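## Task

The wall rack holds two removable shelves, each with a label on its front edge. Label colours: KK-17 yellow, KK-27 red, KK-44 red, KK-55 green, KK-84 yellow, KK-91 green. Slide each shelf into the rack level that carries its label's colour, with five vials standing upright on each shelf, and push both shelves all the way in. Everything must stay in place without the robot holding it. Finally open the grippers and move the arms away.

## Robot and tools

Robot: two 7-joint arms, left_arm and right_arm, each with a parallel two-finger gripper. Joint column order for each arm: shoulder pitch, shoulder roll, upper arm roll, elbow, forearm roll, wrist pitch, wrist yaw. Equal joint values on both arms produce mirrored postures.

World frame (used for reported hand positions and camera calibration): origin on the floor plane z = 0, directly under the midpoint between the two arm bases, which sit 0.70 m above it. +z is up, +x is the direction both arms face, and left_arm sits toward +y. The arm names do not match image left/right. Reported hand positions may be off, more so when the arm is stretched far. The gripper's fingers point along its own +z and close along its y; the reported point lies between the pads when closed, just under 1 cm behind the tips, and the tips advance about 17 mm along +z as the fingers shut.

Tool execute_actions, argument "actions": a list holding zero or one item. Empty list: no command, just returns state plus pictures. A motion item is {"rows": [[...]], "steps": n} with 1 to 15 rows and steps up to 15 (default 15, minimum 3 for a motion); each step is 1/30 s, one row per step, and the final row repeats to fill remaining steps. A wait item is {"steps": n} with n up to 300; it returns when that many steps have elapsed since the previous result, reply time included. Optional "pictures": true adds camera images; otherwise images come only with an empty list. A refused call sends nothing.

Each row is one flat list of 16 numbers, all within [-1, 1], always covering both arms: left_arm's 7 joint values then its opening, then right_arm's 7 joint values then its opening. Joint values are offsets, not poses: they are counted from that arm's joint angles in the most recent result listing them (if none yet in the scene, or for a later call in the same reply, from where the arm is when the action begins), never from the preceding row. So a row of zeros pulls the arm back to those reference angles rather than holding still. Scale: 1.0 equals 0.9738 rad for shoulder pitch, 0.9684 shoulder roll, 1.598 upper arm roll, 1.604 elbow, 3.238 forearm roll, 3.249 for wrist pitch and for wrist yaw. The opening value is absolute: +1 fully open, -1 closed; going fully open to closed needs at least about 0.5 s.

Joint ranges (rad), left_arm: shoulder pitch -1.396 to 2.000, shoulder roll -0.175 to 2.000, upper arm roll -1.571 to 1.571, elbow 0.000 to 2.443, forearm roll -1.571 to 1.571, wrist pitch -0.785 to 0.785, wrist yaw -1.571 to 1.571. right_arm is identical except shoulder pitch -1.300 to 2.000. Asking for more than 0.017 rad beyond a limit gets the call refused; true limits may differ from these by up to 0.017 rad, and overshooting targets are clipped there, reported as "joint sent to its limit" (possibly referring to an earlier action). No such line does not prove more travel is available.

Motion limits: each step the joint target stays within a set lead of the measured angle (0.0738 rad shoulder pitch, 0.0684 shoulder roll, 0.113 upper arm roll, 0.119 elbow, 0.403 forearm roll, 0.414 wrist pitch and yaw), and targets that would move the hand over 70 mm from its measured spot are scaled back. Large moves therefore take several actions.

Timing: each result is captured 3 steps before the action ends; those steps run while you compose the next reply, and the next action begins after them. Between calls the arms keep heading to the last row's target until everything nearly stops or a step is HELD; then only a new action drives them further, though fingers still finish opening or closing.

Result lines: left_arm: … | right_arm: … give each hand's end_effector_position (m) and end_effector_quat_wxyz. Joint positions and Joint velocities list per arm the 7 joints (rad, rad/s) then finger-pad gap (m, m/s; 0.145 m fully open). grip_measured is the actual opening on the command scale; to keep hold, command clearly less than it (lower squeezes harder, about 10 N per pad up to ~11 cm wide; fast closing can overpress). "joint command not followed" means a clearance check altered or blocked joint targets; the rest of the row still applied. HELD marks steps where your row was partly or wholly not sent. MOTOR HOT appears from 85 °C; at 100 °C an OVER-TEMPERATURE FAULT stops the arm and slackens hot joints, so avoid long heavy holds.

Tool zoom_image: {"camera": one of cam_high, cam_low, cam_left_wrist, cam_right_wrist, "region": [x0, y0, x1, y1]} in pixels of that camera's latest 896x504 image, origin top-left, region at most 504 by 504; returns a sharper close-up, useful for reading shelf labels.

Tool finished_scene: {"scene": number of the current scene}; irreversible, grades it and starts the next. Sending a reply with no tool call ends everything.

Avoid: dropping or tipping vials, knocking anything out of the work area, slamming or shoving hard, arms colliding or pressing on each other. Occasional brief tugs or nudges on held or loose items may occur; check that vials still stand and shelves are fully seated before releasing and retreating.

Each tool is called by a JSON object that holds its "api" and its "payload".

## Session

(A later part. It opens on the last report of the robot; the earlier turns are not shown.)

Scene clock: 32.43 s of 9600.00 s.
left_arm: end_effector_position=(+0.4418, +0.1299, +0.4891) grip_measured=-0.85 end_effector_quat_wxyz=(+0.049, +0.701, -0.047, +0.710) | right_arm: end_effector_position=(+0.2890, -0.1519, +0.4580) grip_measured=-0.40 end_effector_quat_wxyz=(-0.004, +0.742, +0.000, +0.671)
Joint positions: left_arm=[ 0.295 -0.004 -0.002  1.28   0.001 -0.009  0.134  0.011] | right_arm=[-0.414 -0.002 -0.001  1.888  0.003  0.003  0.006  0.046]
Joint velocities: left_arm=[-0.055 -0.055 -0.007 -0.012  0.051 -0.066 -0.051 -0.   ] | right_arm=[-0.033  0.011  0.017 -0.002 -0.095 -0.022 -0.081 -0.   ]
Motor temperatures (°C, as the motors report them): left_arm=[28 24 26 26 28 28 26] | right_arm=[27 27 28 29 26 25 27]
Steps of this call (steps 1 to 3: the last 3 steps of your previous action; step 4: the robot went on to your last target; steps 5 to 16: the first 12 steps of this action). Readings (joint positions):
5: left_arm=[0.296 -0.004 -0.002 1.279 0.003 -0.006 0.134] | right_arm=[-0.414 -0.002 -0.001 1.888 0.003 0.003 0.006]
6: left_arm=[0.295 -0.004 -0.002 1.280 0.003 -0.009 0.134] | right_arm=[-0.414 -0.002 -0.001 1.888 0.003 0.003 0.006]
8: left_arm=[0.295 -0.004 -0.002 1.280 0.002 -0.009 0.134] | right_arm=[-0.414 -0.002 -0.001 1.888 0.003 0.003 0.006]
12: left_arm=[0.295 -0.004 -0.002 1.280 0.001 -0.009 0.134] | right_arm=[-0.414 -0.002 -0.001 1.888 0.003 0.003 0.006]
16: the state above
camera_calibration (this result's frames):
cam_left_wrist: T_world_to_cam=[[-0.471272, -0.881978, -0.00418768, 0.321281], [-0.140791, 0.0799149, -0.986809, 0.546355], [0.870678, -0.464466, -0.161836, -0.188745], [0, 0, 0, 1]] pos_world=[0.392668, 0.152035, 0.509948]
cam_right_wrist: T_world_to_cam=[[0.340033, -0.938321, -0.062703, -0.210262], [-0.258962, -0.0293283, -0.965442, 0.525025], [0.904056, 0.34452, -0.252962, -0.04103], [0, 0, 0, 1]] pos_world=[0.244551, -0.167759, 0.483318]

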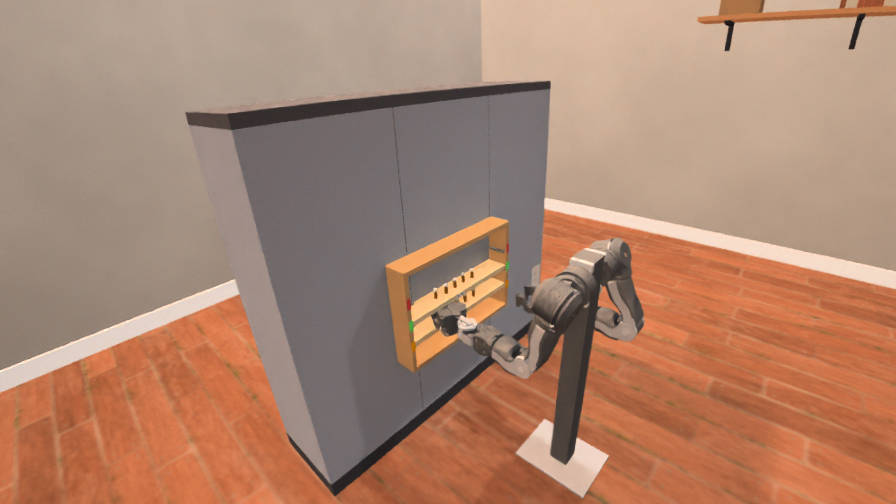

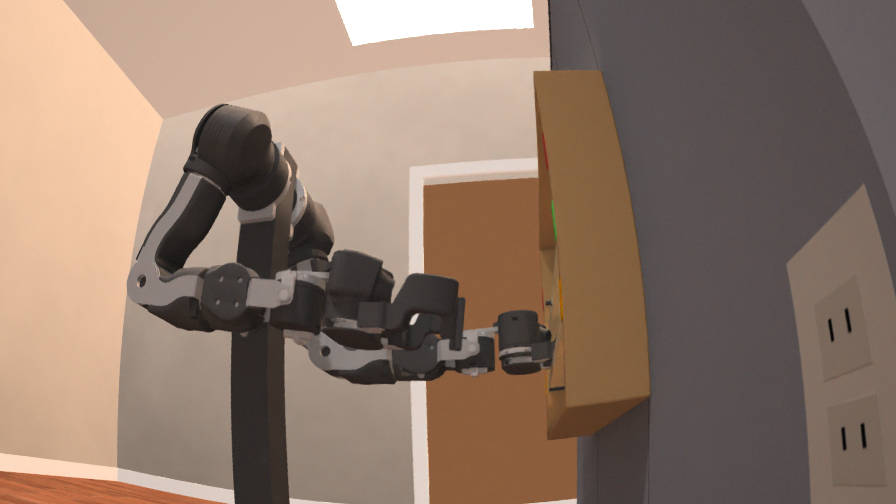

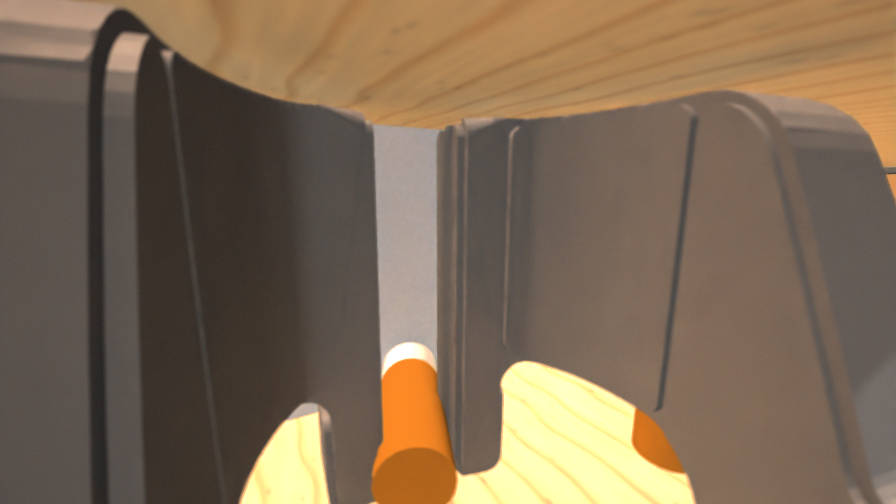

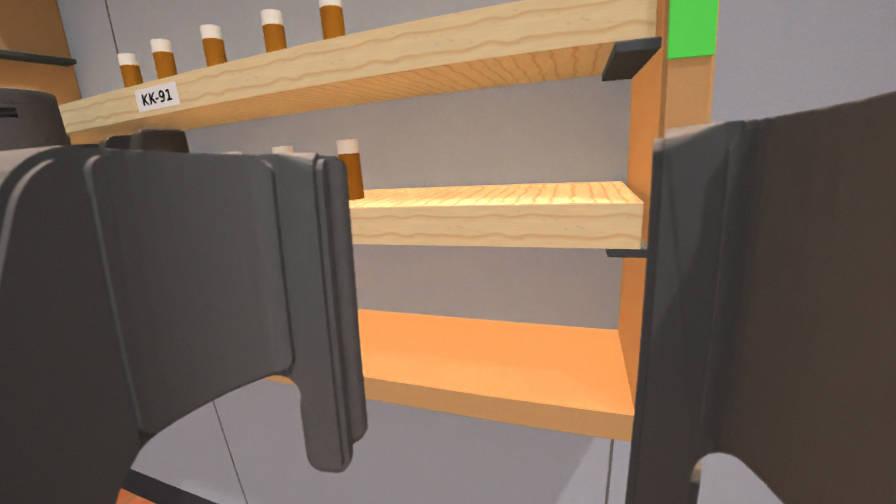

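{"api": "execute_actions", "payload": {"actions": [{"rows":[[-0.01,0,0,0.012,0,0.002,0,-1,0,0,0,0,0,0,0,-0.4],[-0.03,0,0,0.03,0,0.006,0,-1,0,0,0,0,0,0,0,-0.4],[-0.055,0,0,0.051,0,0.01,0,-1,0,0,0,0,0,0,0,-0.4],[-0.08,0,0,0.072,0,0.014,0,-1,0,0,0,0,0,0,0,-0.4],[-0.105,0,0,0.092,0,0.017,0,-1,0,0,0,0,0,0,0,-0.4],[-0.13,0,0,0.111,0,0.02,0,-1,0,0,0,0,0,0,0,-0.4],[-0.155,0,0,0.128,0,0.021,0,-1,0,0,0,0,0,0,0,-0.4],[-0.18,0,0,0.145,0,0.022,0,-1,0,0,0,0,0,0,0,-0.4],[-0.205,0,0,0.161,0,0.023,0,-1,0,0,0,0,0,0,0,-0.4],[-0.23,0,0,0.177,0,0.023,0,-1,0,0,0,0,0,0,0,-0.4],[-0.255,0,0,0.193,0,0.023,0,-1,0,0,0,0,0,0,0,-0.4],[-0.28,0,0,0.208,0,0.023,0,-1,0,0,0,0,0,0,0,-0.4],[-0.3,0,0,0.22,0,0.023,0,-1,0,0,0,0,0,0,0,-0.4],[-0.315,0,0,0.229,0,0.023,0,-1,0,0,0,0,0,0,0,-0.4]]}]}}

{"api": "execute_actions", "payload": {"actions": [{"steps":12}], "pictures": true}}

{"api": "zoom_image", "payload": {"camera": "cam_low", "region": [460,300,600,410]}}

Scene clock: 33.13 s of 9600.00 s.
left_arm: end_effector_position=(+0.3826, +0.1302, +0.4896) grip_measured=-0.85 end_effector_quat_wxyz=(+0.050, +0.706, -0.046, +0.705) | right_arm: end_effector_position=(+0.2890, -0.1519, +0.4580) grip_measured=-0.40 end_effector_quat_wxyz=(-0.004, +0.742, +0.000, +0.671)
Joint positions: left_arm=[ 0.024 -0.004 -0.002  1.608  0.001  0.062  0.134  0.011] | right_arm=[-0.414 -0.002 -0.001  1.888  0.003  0.003  0.006  0.046]
Joint velocities: left_arm=[-0.604 -0.033  0.007  0.652  0.007 -0.051  0.022 -0.   ] | right_arm=[-0.055 -0.033  0.002  0.002 -0.022 -0.037  0.007  0.   ]
Motor temperatures (°C, as the motors report them): left_arm=[28 24 26 26 28 28 26] | right_arm=[27 27 28 29 26 25 27]
Steps of this call (steps 1 to 3: the last 3 steps of your previous action; steps 4 to 9: the robot went on to your last target; steps 10 to 21: the first 12 steps of this action). Readings (joint positions):
10: left_arm=[0.290 -0.004 -0.002 1.290 0.001 -0.006 0.134] | right_arm=[-0.414 -0.002 -0.001 1.888 0.003 0.003 0.006]
11: left_arm=[0.273 -0.004 -0.002 1.319 0.001 0.002 0.134] | right_arm=[-0.414 -0.002 -0.001 1.888 0.003 0.003 0.006]
13: left_arm=[0.218 -0.004 -0.002 1.388 0.001 0.023 0.134] | right_arm=[-0.414 -0.002 -0.001 1.888 0.003 0.003 0.006]
17: left_arm=[0.123 -0.004 -0.002 1.507 0.001 0.054 0.134] | right_arm=[-0.414 -0.002 -0.001 1.888 0.003 0.003 0.006]
21: the state above

Scene clock: 33.53 s of 9600.00 s.
left_arm: end_effector_position=(+0.3747, +0.1303, +0.4900) grip_measured=-0.85 end_effector_quat_wxyz=(+0.050, +0.706, -0.046, +0.705) | right_arm: end_effector_position=(+0.2890, -0.1519, +0.4580) grip_measured=-0.40 end_effector_quat_wxyz=(-0.004, +0.742, +0.000, +0.671)
Joint positions: left_arm=[-0.012 -0.004 -0.002  1.646  0.001  0.064  0.134  0.011] | right_arm=[-0.414 -0.002 -0.001  1.888  0.003  0.003  0.006  0.046]
Joint velocities: left_arm=[-0.055  0.011 -0.017 -0.027  0.037 -0.037 -0.007 -0.   ] | right_arm=[ 0.033 -0.077  0.007 -0.012  0.051 -0.051 -0.037  0.   ]
Motor temperatures (°C, as the motors report them): left_arm=[28 24 26 26 28 28 26] | right_arm=[27 27 28 29 26 25 27]
Kept back: nothing.
Steps of this call (steps 1 to 3: the last 3 steps of your previous action; steps 4 to 12: the robot went on to your last target). Readings (joint positions):
1: left_arm=[0.003 -0.004 -0.002 1.629 0.001 0.063 0.134] | right_arm=[-0.414 -0.002 -0.001 1.888 0.003 0.003 0.006]
2: left_arm=[-0.012 -0.004 -0.002 1.642 0.001 0.063 0.134] | right_arm=[-0.414 -0.002 -0.001 1.888 0.003 0.003 0.006]
4: left_arm=[-0.015 -0.004 -0.002 1.646 0.001 0.064 0.134] | right_arm=[-0.414 -0.002 -0.001 1.888 0.003 0.003 0.006]
8: left_arm=[-0.012 -0.004 -0.002 1.646 0.001 0.064 0.134] | right_arm=[-0.414 -0.002 -0.001 1.888 0.003 0.003 0.006]
12: the state above
camera_calibration (this result's frames):
cam_left_wrist: T_world_to_cam=[[-0.470513, -0.882389, 0.00257084, 0.286469], [-0.1544, 0.0794608, -0.984808, 0.541925], [0.86878, -0.463762, -0.173628, -0.123588], [0, 0, 0, 1]] pos_world=[0.325831, 0.1524, 0.511497]
cam_right_wrist: T_world_to_cam=[[0.340033, -0.938321, -0.062703, -0.210262], [-0.258962, -0.0293283, -0.965442, 0.525025], [0.904056, 0.34452, -0.252962, -0.04103], [0, 0, 0, 1]] pos_world=[0.244551, -0.167759, 0.483318]

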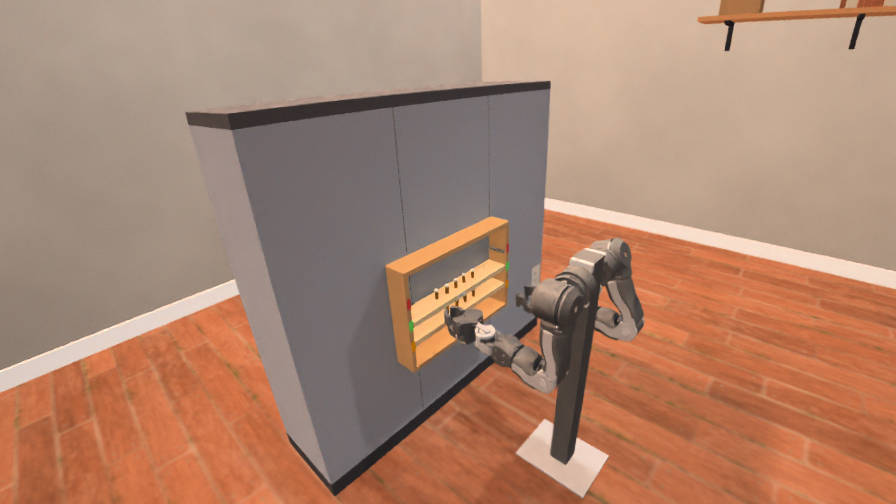

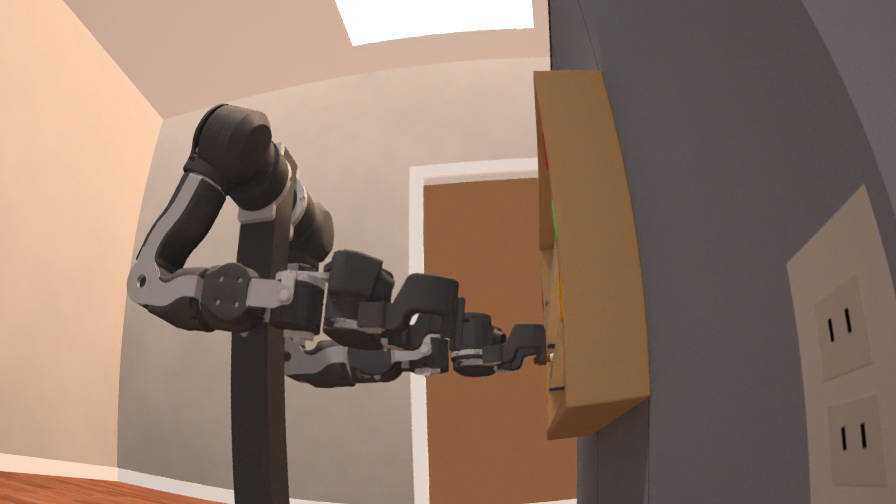

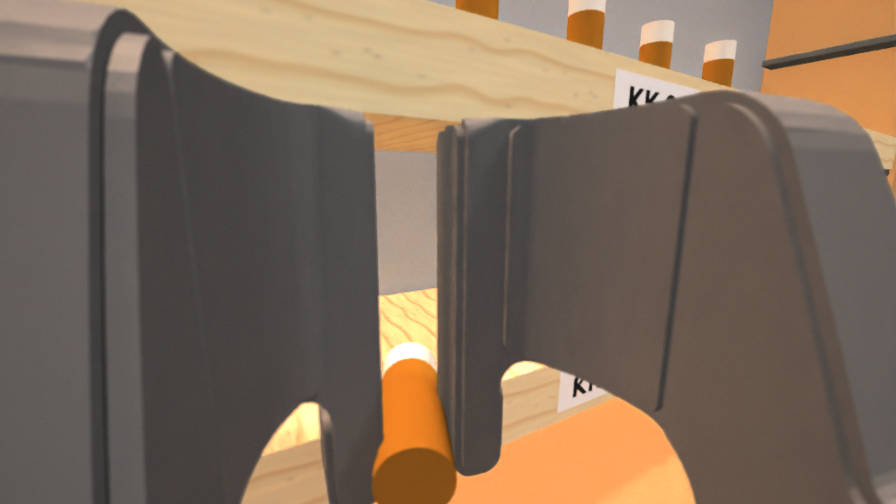

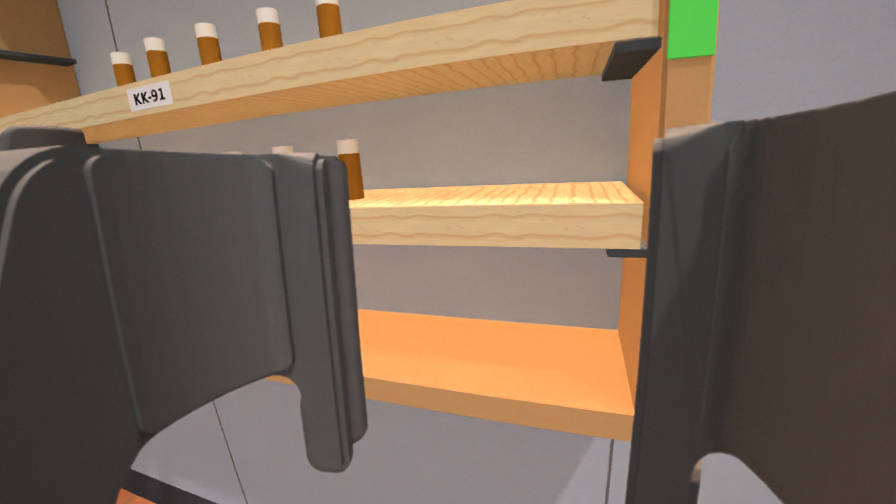

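Region (460, 300, 600, 410) of cam_low's 896x504 image, scaled by 3.600, with more detail than that image has; it fills the top 396 rows of this view, and the rest is white.

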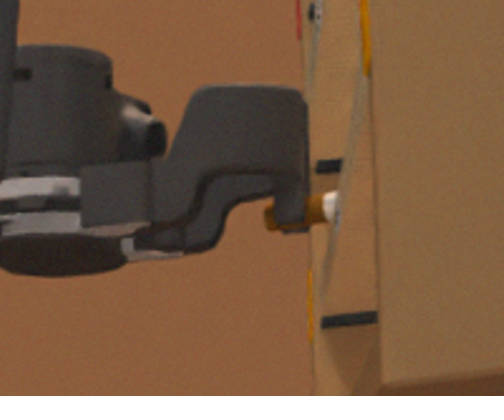

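{"api": "execute_actions", "payload": {"actions": [{"rows":[[0.014,0,0,-0.01,0,0,0,-0.95,0,0,0,0,0,0,0,-0.4],[0.028,0,0,-0.02,0,-0.002,0,-0.95,0,0,0,0,0,0,0,-0.4],[0.028,0,0,-0.025,0,-0.005,0,-0.95,0,0,0,0,0,0,0,-0.4],[0.028,0,0,-0.03,0,-0.008,0,-0.95,0,0,0,0,0,0,0,-0.4],[0.028,0,0,-0.035,0,-0.01,0,-0.95,0,0,0,0,0,0,0,-0.4],[0.028,0,0,-0.04,0,-0.013,0,-0.95,0,0,0,0,0,0,0,-0.4],[0.028,0,0,-0.045,0,-0.015,0,-0.95,0,0,0,0,0,0,0,-0.4],[0.028,0,0,-0.05,0,-0.018,0,-0.95,0,0,0,0,0,0,0,-0.4],[0.028,0,0,-0.055,0,-0.02,0,-0.95,0,0,0,0,0,0,0,-0.4],[0.028,0,0,-0.06,0,-0.023,0,-0.95,0,0,0,0,0,0,0,-0.4],[0.028,0,0,-0.065,0,-0.025,0,-0.95,0,0,0,0,0,0,0,-0.4],[0.028,0,0,-0.07,0,-0.027,0,-0.95,0,0,0,0,0,0,0,-0.4]]}]}}

{"api": "execute_actions", "payload": {"actions": [{"steps":10}], "pictures": true}}

{"api": "zoom_image", "payload": {"camera": "cam_low", "region": [460,300,600,410]}}

Scene clock: 34.17 s of 9600.00 s.
left_arm: end_effector_position=(+0.3819, +0.1300, +0.4828) grip_measured=-0.86 end_effector_quat_wxyz=(+0.050, +0.691, -0.047, +0.720) | right_arm: end_effector_position=(+0.2890, -0.1519, +0.4580) grip_measured=-0.40 end_effector_quat_wxyz=(-0.004, +0.742, +0.000, +0.671)
Joint positions: left_arm=[ 0.019 -0.004 -0.002  1.549  0.004 -0.044  0.135  0.011] | right_arm=[-0.414 -0.002 -0.001  1.888  0.003  0.003  0.006  0.046]
Joint velocities: left_arm=[-0.033  0.011  0.002 -0.208  0.022 -0.271 -0.051 -0.011] | right_arm=[-0.011 -0.011 -0.012 -0.007  0.022 -0.051 -0.051 -0.   ]
Motor temperatures (°C, as the motors report them): left_arm=[28 24 26 26 28 28 26] | right_arm=[27 27 28 29 26 25 27]
Steps of this call (steps 1 to 7: the robot went on to your last target; steps 8 to 19: the first 12 steps of this action). Readings (joint positions):
8: left_arm=[-0.006 -0.004 -0.002 1.637 0.001 0.063 0.134] | right_arm=[-0.414 -0.002 -0.001 1.888 0.003 0.003 0.006]
9: left_arm=[0.009 -0.004 -0.002 1.619 0.001 0.061 0.134] | right_arm=[-0.414 -0.002 -0.001 1.888 0.003 0.003 0.006]
11: left_arm=[0.021 -0.004 -0.002 1.605 0.001 0.048 0.134] | right_arm=[-0.414 -0.002 -0.001 1.888 0.003 0.003 0.006]
15: left_arm=[0.018 -0.004 -0.002 1.577 0.002 0.002 0.134] | right_arm=[-0.414 -0.002 -0.001 1.888 0.003 0.003 0.006]
19: the state above

Scene clock: 34.50 s of 9600.00 s.
left_arm: end_effector_position=(+0.3819, +0.1300, +0.4822) grip_measured=-0.86 end_effector_quat_wxyz=(+0.050, +0.690, -0.047, +0.720) | right_arm: end_effector_position=(+0.2890, -0.1519, +0.4580) grip_measured=-0.40 end_effector_quat_wxyz=(-0.004, +0.742, +0.000, +0.671)
Joint positions: left_arm=[ 0.019 -0.004 -0.002  1.545  0.004 -0.049  0.135  0.011] | right_arm=[-0.414 -0.002 -0.001  1.888  0.003  0.003  0.006  0.046]
Joint velocities: left_arm=[ 0.033  0.077 -0.012 -0.002  0.022 -0.037 -0.037 -0.   ] | right_arm=[-0.055 -0.033 -0.012 -0.007 -0.066  0.007 -0.037 -0.   ]
Motor temperatures (°C, as the motors report them): left_arm=[28 24 26 26 28 28 26] | right_arm=[27 27 28 29 26 25 27]
Kept back: nothing.
Steps of this call (steps 1 to 3: the last 3 steps of your previous action; steps 4 to 10: the robot went on to your last target). Readings (joint positions):
1: left_arm=[0.019 -0.004 -0.002 1.545 0.004 -0.048 0.135] | right_arm=[-0.414 -0.002 -0.001 1.888 0.003 0.003 0.006]
2: left_arm=[0.019 -0.004 -0.002 1.545 0.004 -0.049 0.135] | right_arm=[-0.414 -0.002 -0.001 1.888 0.003 0.003 0.006]
4: left_arm=[0.019 -0.004 -0.002 1.545 0.004 -0.049 0.135] | right_arm=[-0.414 -0.002 -0.001 1.888 0.003 0.003 0.006]
8: left_arm=[0.019 -0.004 -0.002 1.545 0.004 -0.049 0.135] | right_arm=[-0.414 -0.002 -0.001 1.888 0.003 0.003 0.006]
10: the state above
camera_calibration (this result's frames):
cam_left_wrist: T_world_to_cam=[[-0.47138, -0.881802, -0.0150471, 0.298371], [-0.11171, 0.076623, -0.990782, 0.522282], [0.874827, -0.465354, -0.134625, -0.152227], [0, 0, 0, 1]] pos_world=[0.332162, 0.152246, 0.501464]
cam_right_wrist: T_world_to_cam=[[0.340033, -0.938321, -0.062703, -0.210262], [-0.258962, -0.0293283, -0.965442, 0.525025], [0.904056, 0.34452, -0.252962, -0.04103], [0, 0, 0, 1]] pos_world=[0.244551, -0.167759, 0.483318]

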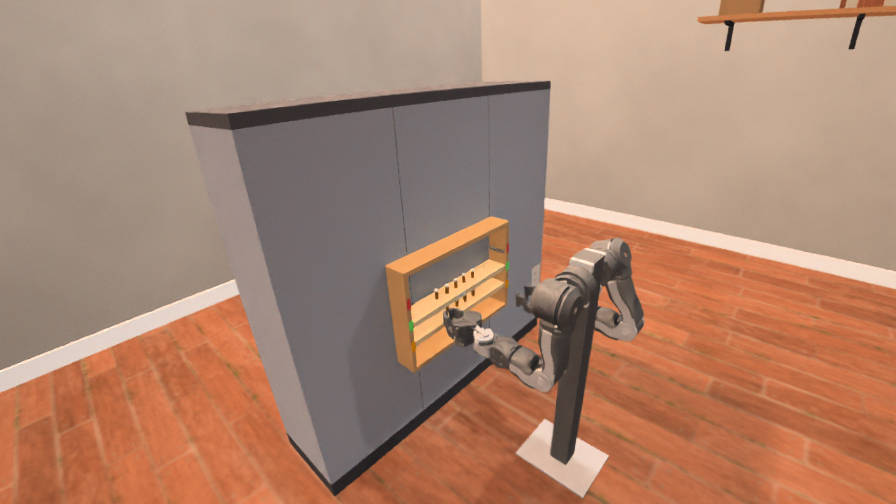

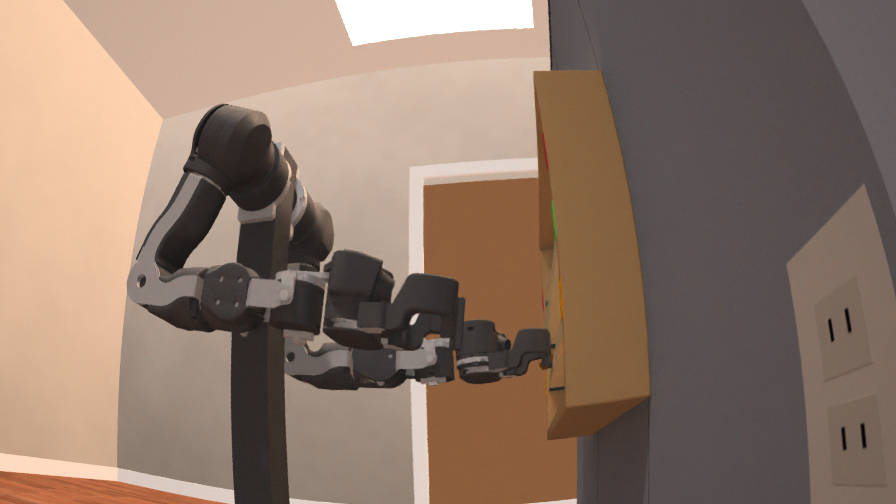

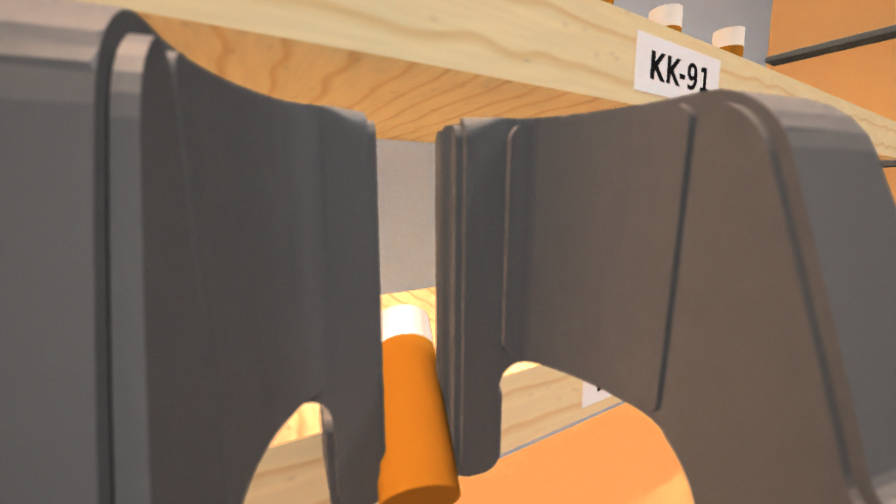

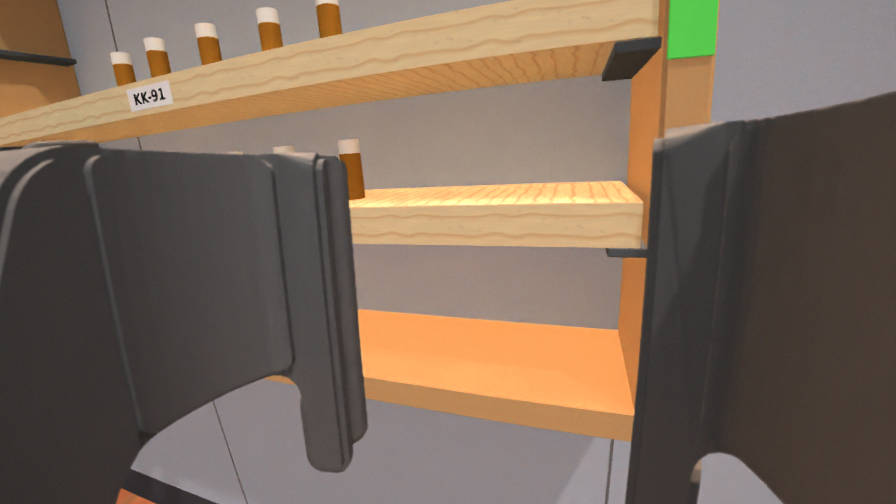

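Region (460, 300, 600, 410) of cam_low's 896x504 image, scaled by 3.600, with more detail than that image has; it fills the top 396 rows of this view, and the rest is white.

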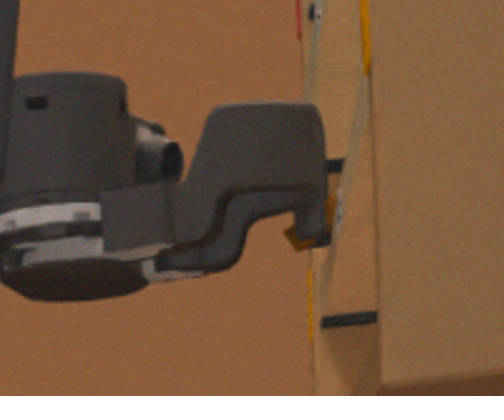

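Rotating. Continue down, lighter grip.

{"api": "execute_actions", "payload": {"actions": [{"rows":[[0,0,0,-0.01,0,0.006,0,-0.91,0,0,0,0,0,0,0,-0.4],[0,0,0,-0.014,0,0.006,0,-0.91,0,0,0,0,0,0,0,-0.4],[0,0,0,-0.018,0,0.006,0,-0.91,0,0,0,0,0,0,0,-0.4],[0,0,0,-0.022,0,0.006,0,-0.91,0,0,0,0,0,0,0,-0.4],[0,0,0,-0.026,0,0.005,0,-0.91,0,0,0,0,0,0,0,-0.4],[0,0,0,-0.03,0,0.003,0,-0.91,0,0,0,0,0,0,0,-0.4],[0,0,0,-0.035,0,0,0,-0.91,0,0,0,0,0,0,0,-0.4],[0,0,0,-0.04,0,-0.003,0,-0.91,0,0,0,0,0,0,0,-0.4],[0,0,0,-0.045,0,-0.006,0,-0.91,0,0,0,0,0,0,0,-0.4],[0,0,0,-0.05,0,-0.009,0,-0.91,0,0,0,0,0,0,0,-0.4],[0,0,0,-0.055,0,-0.012,0,-0.91,0,0,0,0,0,0,0,-0.4],[0,0,0,-0.06,0,-0.015,0,-0.91,0,0,0,0,0,0,0,-0.4]]}]}}

{"api": "execute_actions", "payload": {"actions": [{"steps":10}], "pictures": true}}

{"api": "zoom_image", "payload": {"camera": "cam_low", "region": [460,320,600,430]}}

Scene clock: 35.10 s of 9600.00 s.
left_arm: end_effector_position=(+0.3811, +0.1299, +0.4792) grip_measured=-0.86 end_effector_quat_wxyz=(+0.051, +0.667, -0.046, +0.741) | right_arm: end_effector_position=(+0.2890, -0.1519, +0.4580) grip_measured=-0.40 end_effector_quat_wxyz=(-0.004, +0.742, +0.000, +0.671)
Joint positions: left_arm=[ 0.021 -0.004 -0.002  1.483  0.011 -0.171  0.137  0.011] | right_arm=[-0.414 -0.002 -0.001  1.888  0.003  0.003  0.006  0.046]
Joint velocities: left_arm=[-0.055 -0.011  0.002 -0.164  0.037 -0.33   0.037 -0.002] | right_arm=[ 0.055 -0.011 -0.012 -0.002  0.051 -0.051  0.066  0.   ]
Motor temperatures (°C, as the motors report them): left_arm=[28 24 26 26 28 28 26] | right_arm=[27 27 28 29 26 25 27]
Steps of this call (steps 1 to 6: the robot went on to your last target; steps 7 to 18: the first 12 steps of this action). Readings (joint positions):
7: left_arm=[0.019 -0.004 -0.002 1.543 0.005 -0.051 0.136] | right_arm=[-0.414 -0.002 -0.001 1.888 0.003 0.003 0.006]
8: left_arm=[0.020 -0.004 -0.002 1.539 0.006 -0.057 0.136] | right_arm=[-0.414 -0.002 -0.001 1.888 0.003 0.003 0.006]
10: left_arm=[0.020 -0.004 -0.002 1.531 0.008 -0.072 0.136] | right_arm=[-0.414 -0.002 -0.001 1.888 0.003 0.003 0.006]
14: left_arm=[0.020 -0.004 -0.002 1.510 0.010 -0.115 0.137] | right_arm=[-0.414 -0.002 -0.001 1.888 0.003 0.003 0.006]
18: the state above

Scene clock: 35.43 s of 9600.00 s.
left_arm: end_effector_position=(+0.3810, +0.1297, +0.4774) grip_measured=-0.86 end_effector_quat_wxyz=(+0.052, +0.668, -0.046, +0.741) | right_arm: end_effector_position=(+0.2890, -0.1519, +0.4580) grip_measured=-0.40 end_effector_quat_wxyz=(-0.004, +0.742, +0.000, +0.671)
Joint positions: left_arm=[ 0.021 -0.004 -0.002  1.476  0.011 -0.176  0.139  0.011] | right_arm=[-0.414 -0.002 -0.001  1.888  0.003  0.003  0.006  0.046]
Joint velocities: left_arm=[-0.011  0.011 -0.002 -0.027  0.007 -0.066 -0.066 -0.   ] | right_arm=[-0.077  0.033 -0.002  0.017  0.022  0.007 -0.037 -0.   ]
Motor temperatures (°C, as the motors report them): left_arm=[28 24 26 26 28 28 26] | right_arm=[27 27 28 29 26 25 27]
Kept back: nothing.
Steps of this call (steps 1 to 3: the last 3 steps of your previous action; steps 4 to 10: the robot went on to your last target). Readings (joint positions):
1: left_arm=[0.021 -0.004 -0.002 1.479 0.011 -0.176 0.138] | right_arm=[-0.414 -0.002 -0.001 1.888 0.003 0.003 0.006]
2: left_arm=[0.021 -0.004 -0.002 1.477 0.011 -0.176 0.139] | right_arm=[-0.414 -0.002 -0.001 1.888 0.003 0.003 0.006]
4: left_arm=[0.021 -0.004 -0.002 1.476 0.011 -0.176 0.139] | right_arm=[-0.414 -0.002 -0.001 1.888 0.003 0.003 0.006]
8: left_arm=[0.021 -0.004 -0.002 1.476 0.011 -0.176 0.139] | right_arm=[-0.414 -0.002 -0.001 1.888 0.003 0.003 0.006]
10: the state above
camera_calibration (this result's frames):
cam_left_wrist: T_world_to_cam=[[-0.471541, -0.881064, -0.0370744, 0.308089], [-0.0520311, 0.0697662, -0.996206, 0.498254], [0.880308, -0.467823, -0.0787403, -0.180641], [0, 0, 0, 1]] pos_world=[0.330221, 0.152177, 0.493562]
cam_right_wrist: T_world_to_cam=[[0.340033, -0.938321, -0.062703, -0.210262], [-0.258962, -0.0293283, -0.965442, 0.525025], [0.904056, 0.34452, -0.252962, -0.04103], [0, 0, 0, 1]] pos_world=[0.244551, -0.167759, 0.483318]

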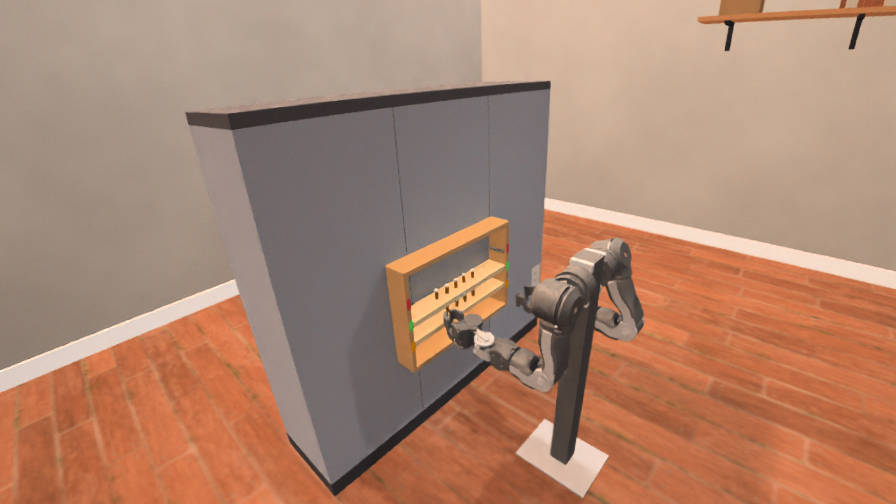

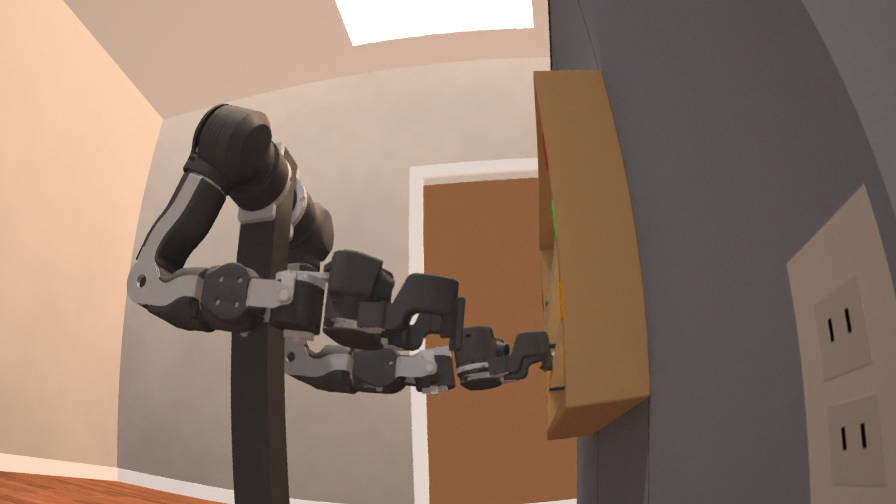

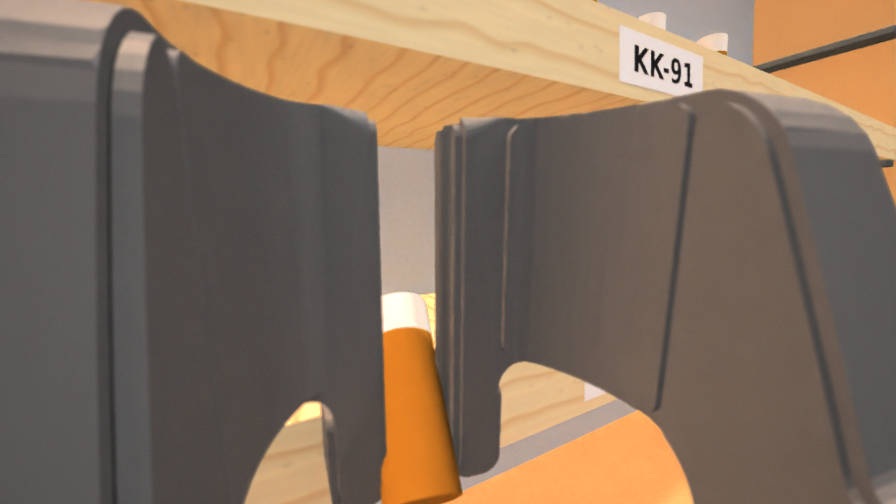

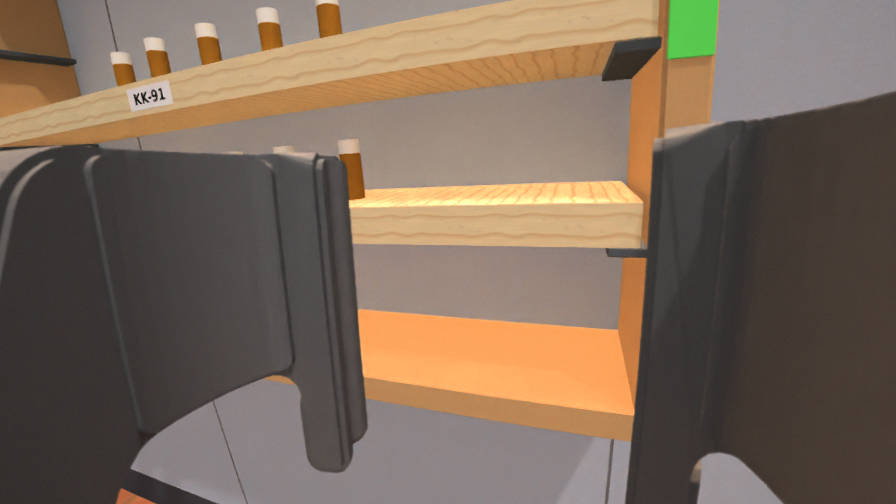

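Region (460, 320, 600, 430) of cam_low's 896x504 image, scaled by 3.600, with more detail than that image has; it fills the top 396 rows of this view, and the rest is white.

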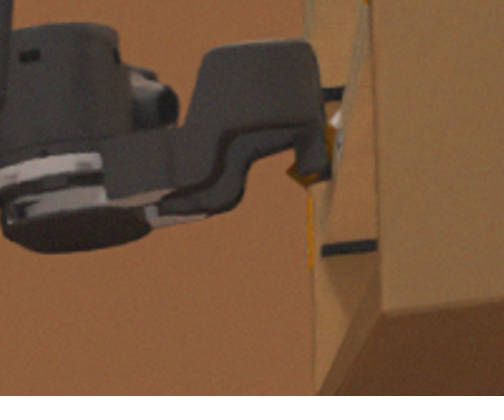

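{"api": "execute_actions", "payload": {"actions": [{"rows":[[-0.015,0,0,0.009,0,0.005,0,-0.885,0,0,0,0,0,0,0,-0.4],[-0.03,0,0,0.018,0,0.005,0,-0.885,0,0,0,0,0,0,0,-0.4],[-0.03,0,0,0.018,0,0.008,0,-0.885,0,0,0,0,0,0,0,-0.4],[-0.03,0,0,0.018,0,0.012,0,-0.885,0,0,0,0,0,0,0,-0.4],[-0.03,0,0,0.018,0,0.016,0,-0.885,0,0,0,0,0,0,0,-0.4],[-0.03,0,0,0.018,0,0.02,0,-0.885,0,0,0,0,0,0,0,-0.4],[-0.03,0,0,0.018,0,0.024,0,-0.885,0,0,0,0,0,0,0,-0.4],[-0.03,0,0,0.018,0,0.028,0,-0.885,0,0,0,0,0,0,0,-0.4],[-0.03,0,0,0.018,0,0.033,0,-0.885,0,0,0,0,0,0,0,-0.4]]}]}}

{"api": "execute_actions", "payload": {"actions": [{"steps":10}], "pictures": true}}

{"api": "zoom_image", "payload": {"camera": "cam_low", "region": [460,320,600,430]}}

Scene clock: 36.07 s of 9600.00 s.
left_arm: end_effector_position=(+0.3755, +0.1295, +0.4649) grip_measured=-0.86 end_effector_quat_wxyz=(+0.054, +0.698, -0.044, +0.713) | right_arm: end_effector_position=(+0.2890, -0.1519, +0.4580) grip_measured=-0.40 end_effector_quat_wxyz=(-0.004, +0.742, +0.000, +0.671)
Joint positions: left_arm=[-0.008 -0.004 -0.002  1.508  0.012 -0.091  0.139  0.011] | right_arm=[-0.414 -0.002 -0.001  1.888  0.003  0.003  0.006  0.046]
Joint velocities: left_arm=[-0.077 -0.055  0.002 -0.017 -0.022  0.066 -0.051  0.   ] | right_arm=[-0.011 -0.099  0.012 -0.002 -0.022  0.066  0.007  0.   ]
Motor temperatures (°C, as the motors report them): left_arm=[28 24 26 26 28 28 26] | right_arm=[27 27 28 29 26 25 27]
Steps of this call (steps 1 to 7: the robot went on to your last target; steps 8 to 19: the first 12 steps of this action). Readings (joint positions):
8: left_arm=[0.013 -0.004 -0.002 1.491 0.012 -0.179 0.139] | right_arm=[-0.414 -0.002 -0.001 1.888 0.003 0.003 0.006]
9: left_arm=[-0.001 -0.004 -0.002 1.505 0.012 -0.174 0.139] | right_arm=[-0.414 -0.002 -0.001 1.888 0.003 0.003 0.006]
11: left_arm=[-0.012 -0.004 -0.002 1.507 0.012 -0.159 0.139] | right_arm=[-0.414 -0.002 -0.001 1.888 0.003 0.003 0.006]
15: left_arm=[-0.008 -0.004 -0.002 1.508 0.012 -0.119 0.139] | right_arm=[-0.414 -0.002 -0.001 1.888 0.003 0.003 0.006]
19: the state above

Scene clock: 36.40 s of 9600.00 s.
left_arm: end_effector_position=(+0.3755, +0.1295, +0.4645) grip_measured=-0.86 end_effector_quat_wxyz=(+0.055, +0.699, -0.044, +0.712) | right_arm: end_effector_position=(+0.2890, -0.1519, +0.4580) grip_measured=-0.40 end_effector_quat_wxyz=(-0.004, +0.742, +0.000, +0.671)
Joint positions: left_arm=[-0.008 -0.004 -0.002  1.508  0.012 -0.088  0.139  0.011] | right_arm=[-0.414 -0.002 -0.001  1.888  0.003  0.003  0.006  0.046]
Joint velocities: left_arm=[-0.011 -0.121  0.012 -0.007 -0.037  0.051  0.022 -0.   ] | right_arm=[-0.011  0.011  0.007 -0.012  0.022  0.007  0.037 -0.   ]
Motor temperatures (°C, as the motors report them): left_arm=[28 24 26 26 28 28 26] | right_arm=[27 27 28 29 26 25 27]
Kept back: nothing.
Steps of this call (steps 1 to 3: the last 3 steps of your previous action; steps 4 to 10: the robot went on to your last target). Readings (joint positions):
1: left_arm=[-0.008 -0.004 -0.002 1.508 0.012 -0.089 0.139] | right_arm=[-0.414 -0.002 -0.001 1.888 0.003 0.003 0.006]
2: left_arm=[-0.008 -0.004 -0.002 1.508 0.012 -0.089 0.139] | right_arm=[-0.414 -0.002 -0.001 1.888 0.003 0.003 0.006]
4: left_arm=[-0.008 -0.004 -0.002 1.508 0.012 -0.088 0.139] | right_arm=[-0.414 -0.002 -0.001 1.888 0.003 0.003 0.006]
8: left_arm=[-0.008 -0.004 -0.002 1.508 0.012 -0.088 0.139] | right_arm=[-0.414 -0.002 -0.001 1.888 0.003 0.003 0.006]
10: the state above
camera_calibration (this result's frames):
cam_left_wrist: T_world_to_cam=[[-0.474325, -0.880343, 0.00361151, 0.28689], [-0.135991, 0.0692168, -0.988289, 0.512997], [0.869783, -0.469261, -0.15255, -0.138531], [0, 0, 0, 1]] pos_world=[0.326334, 0.152046, 0.48482]
cam_right_wrist: T_world_to_cam=[[0.340033, -0.938321, -0.062703, -0.210262], [-0.258962, -0.0293283, -0.965442, 0.525025], [0.904056, 0.34452, -0.252962, -0.04103], [0, 0, 0, 1]] pos_world=[0.244551, -0.167759, 0.483318]

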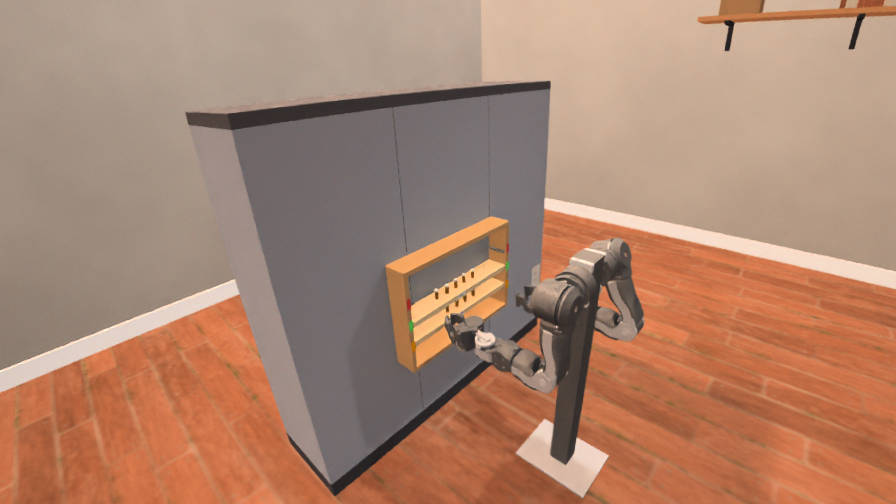

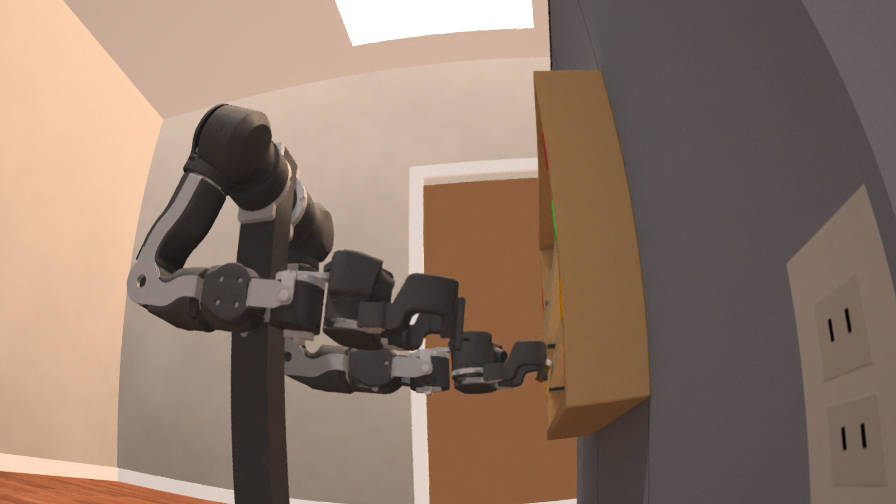

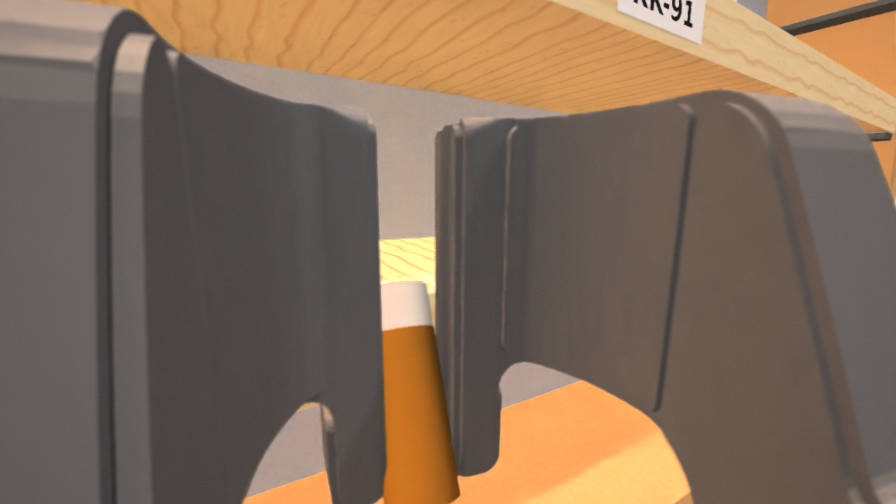

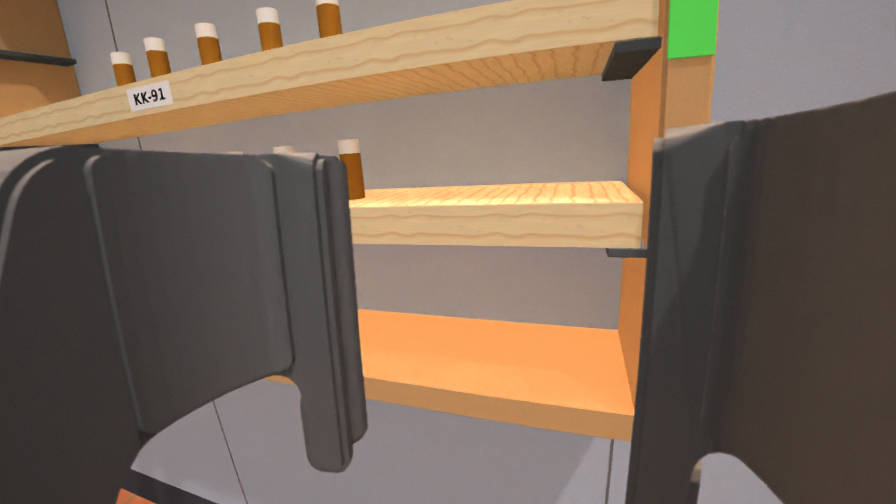

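Region (460, 320, 600, 430) of cam_low's 896x504 image, scaled by 3.600, with more detail than that image has; it fills the top 396 rows of this view, and the rest is white.

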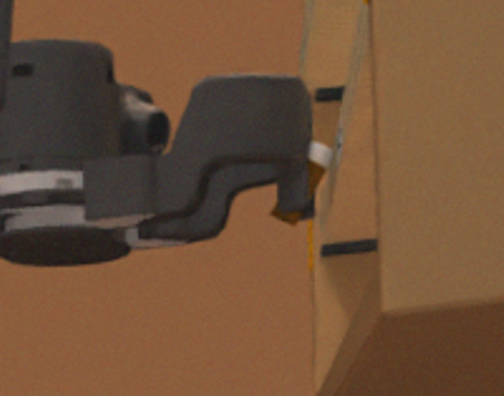

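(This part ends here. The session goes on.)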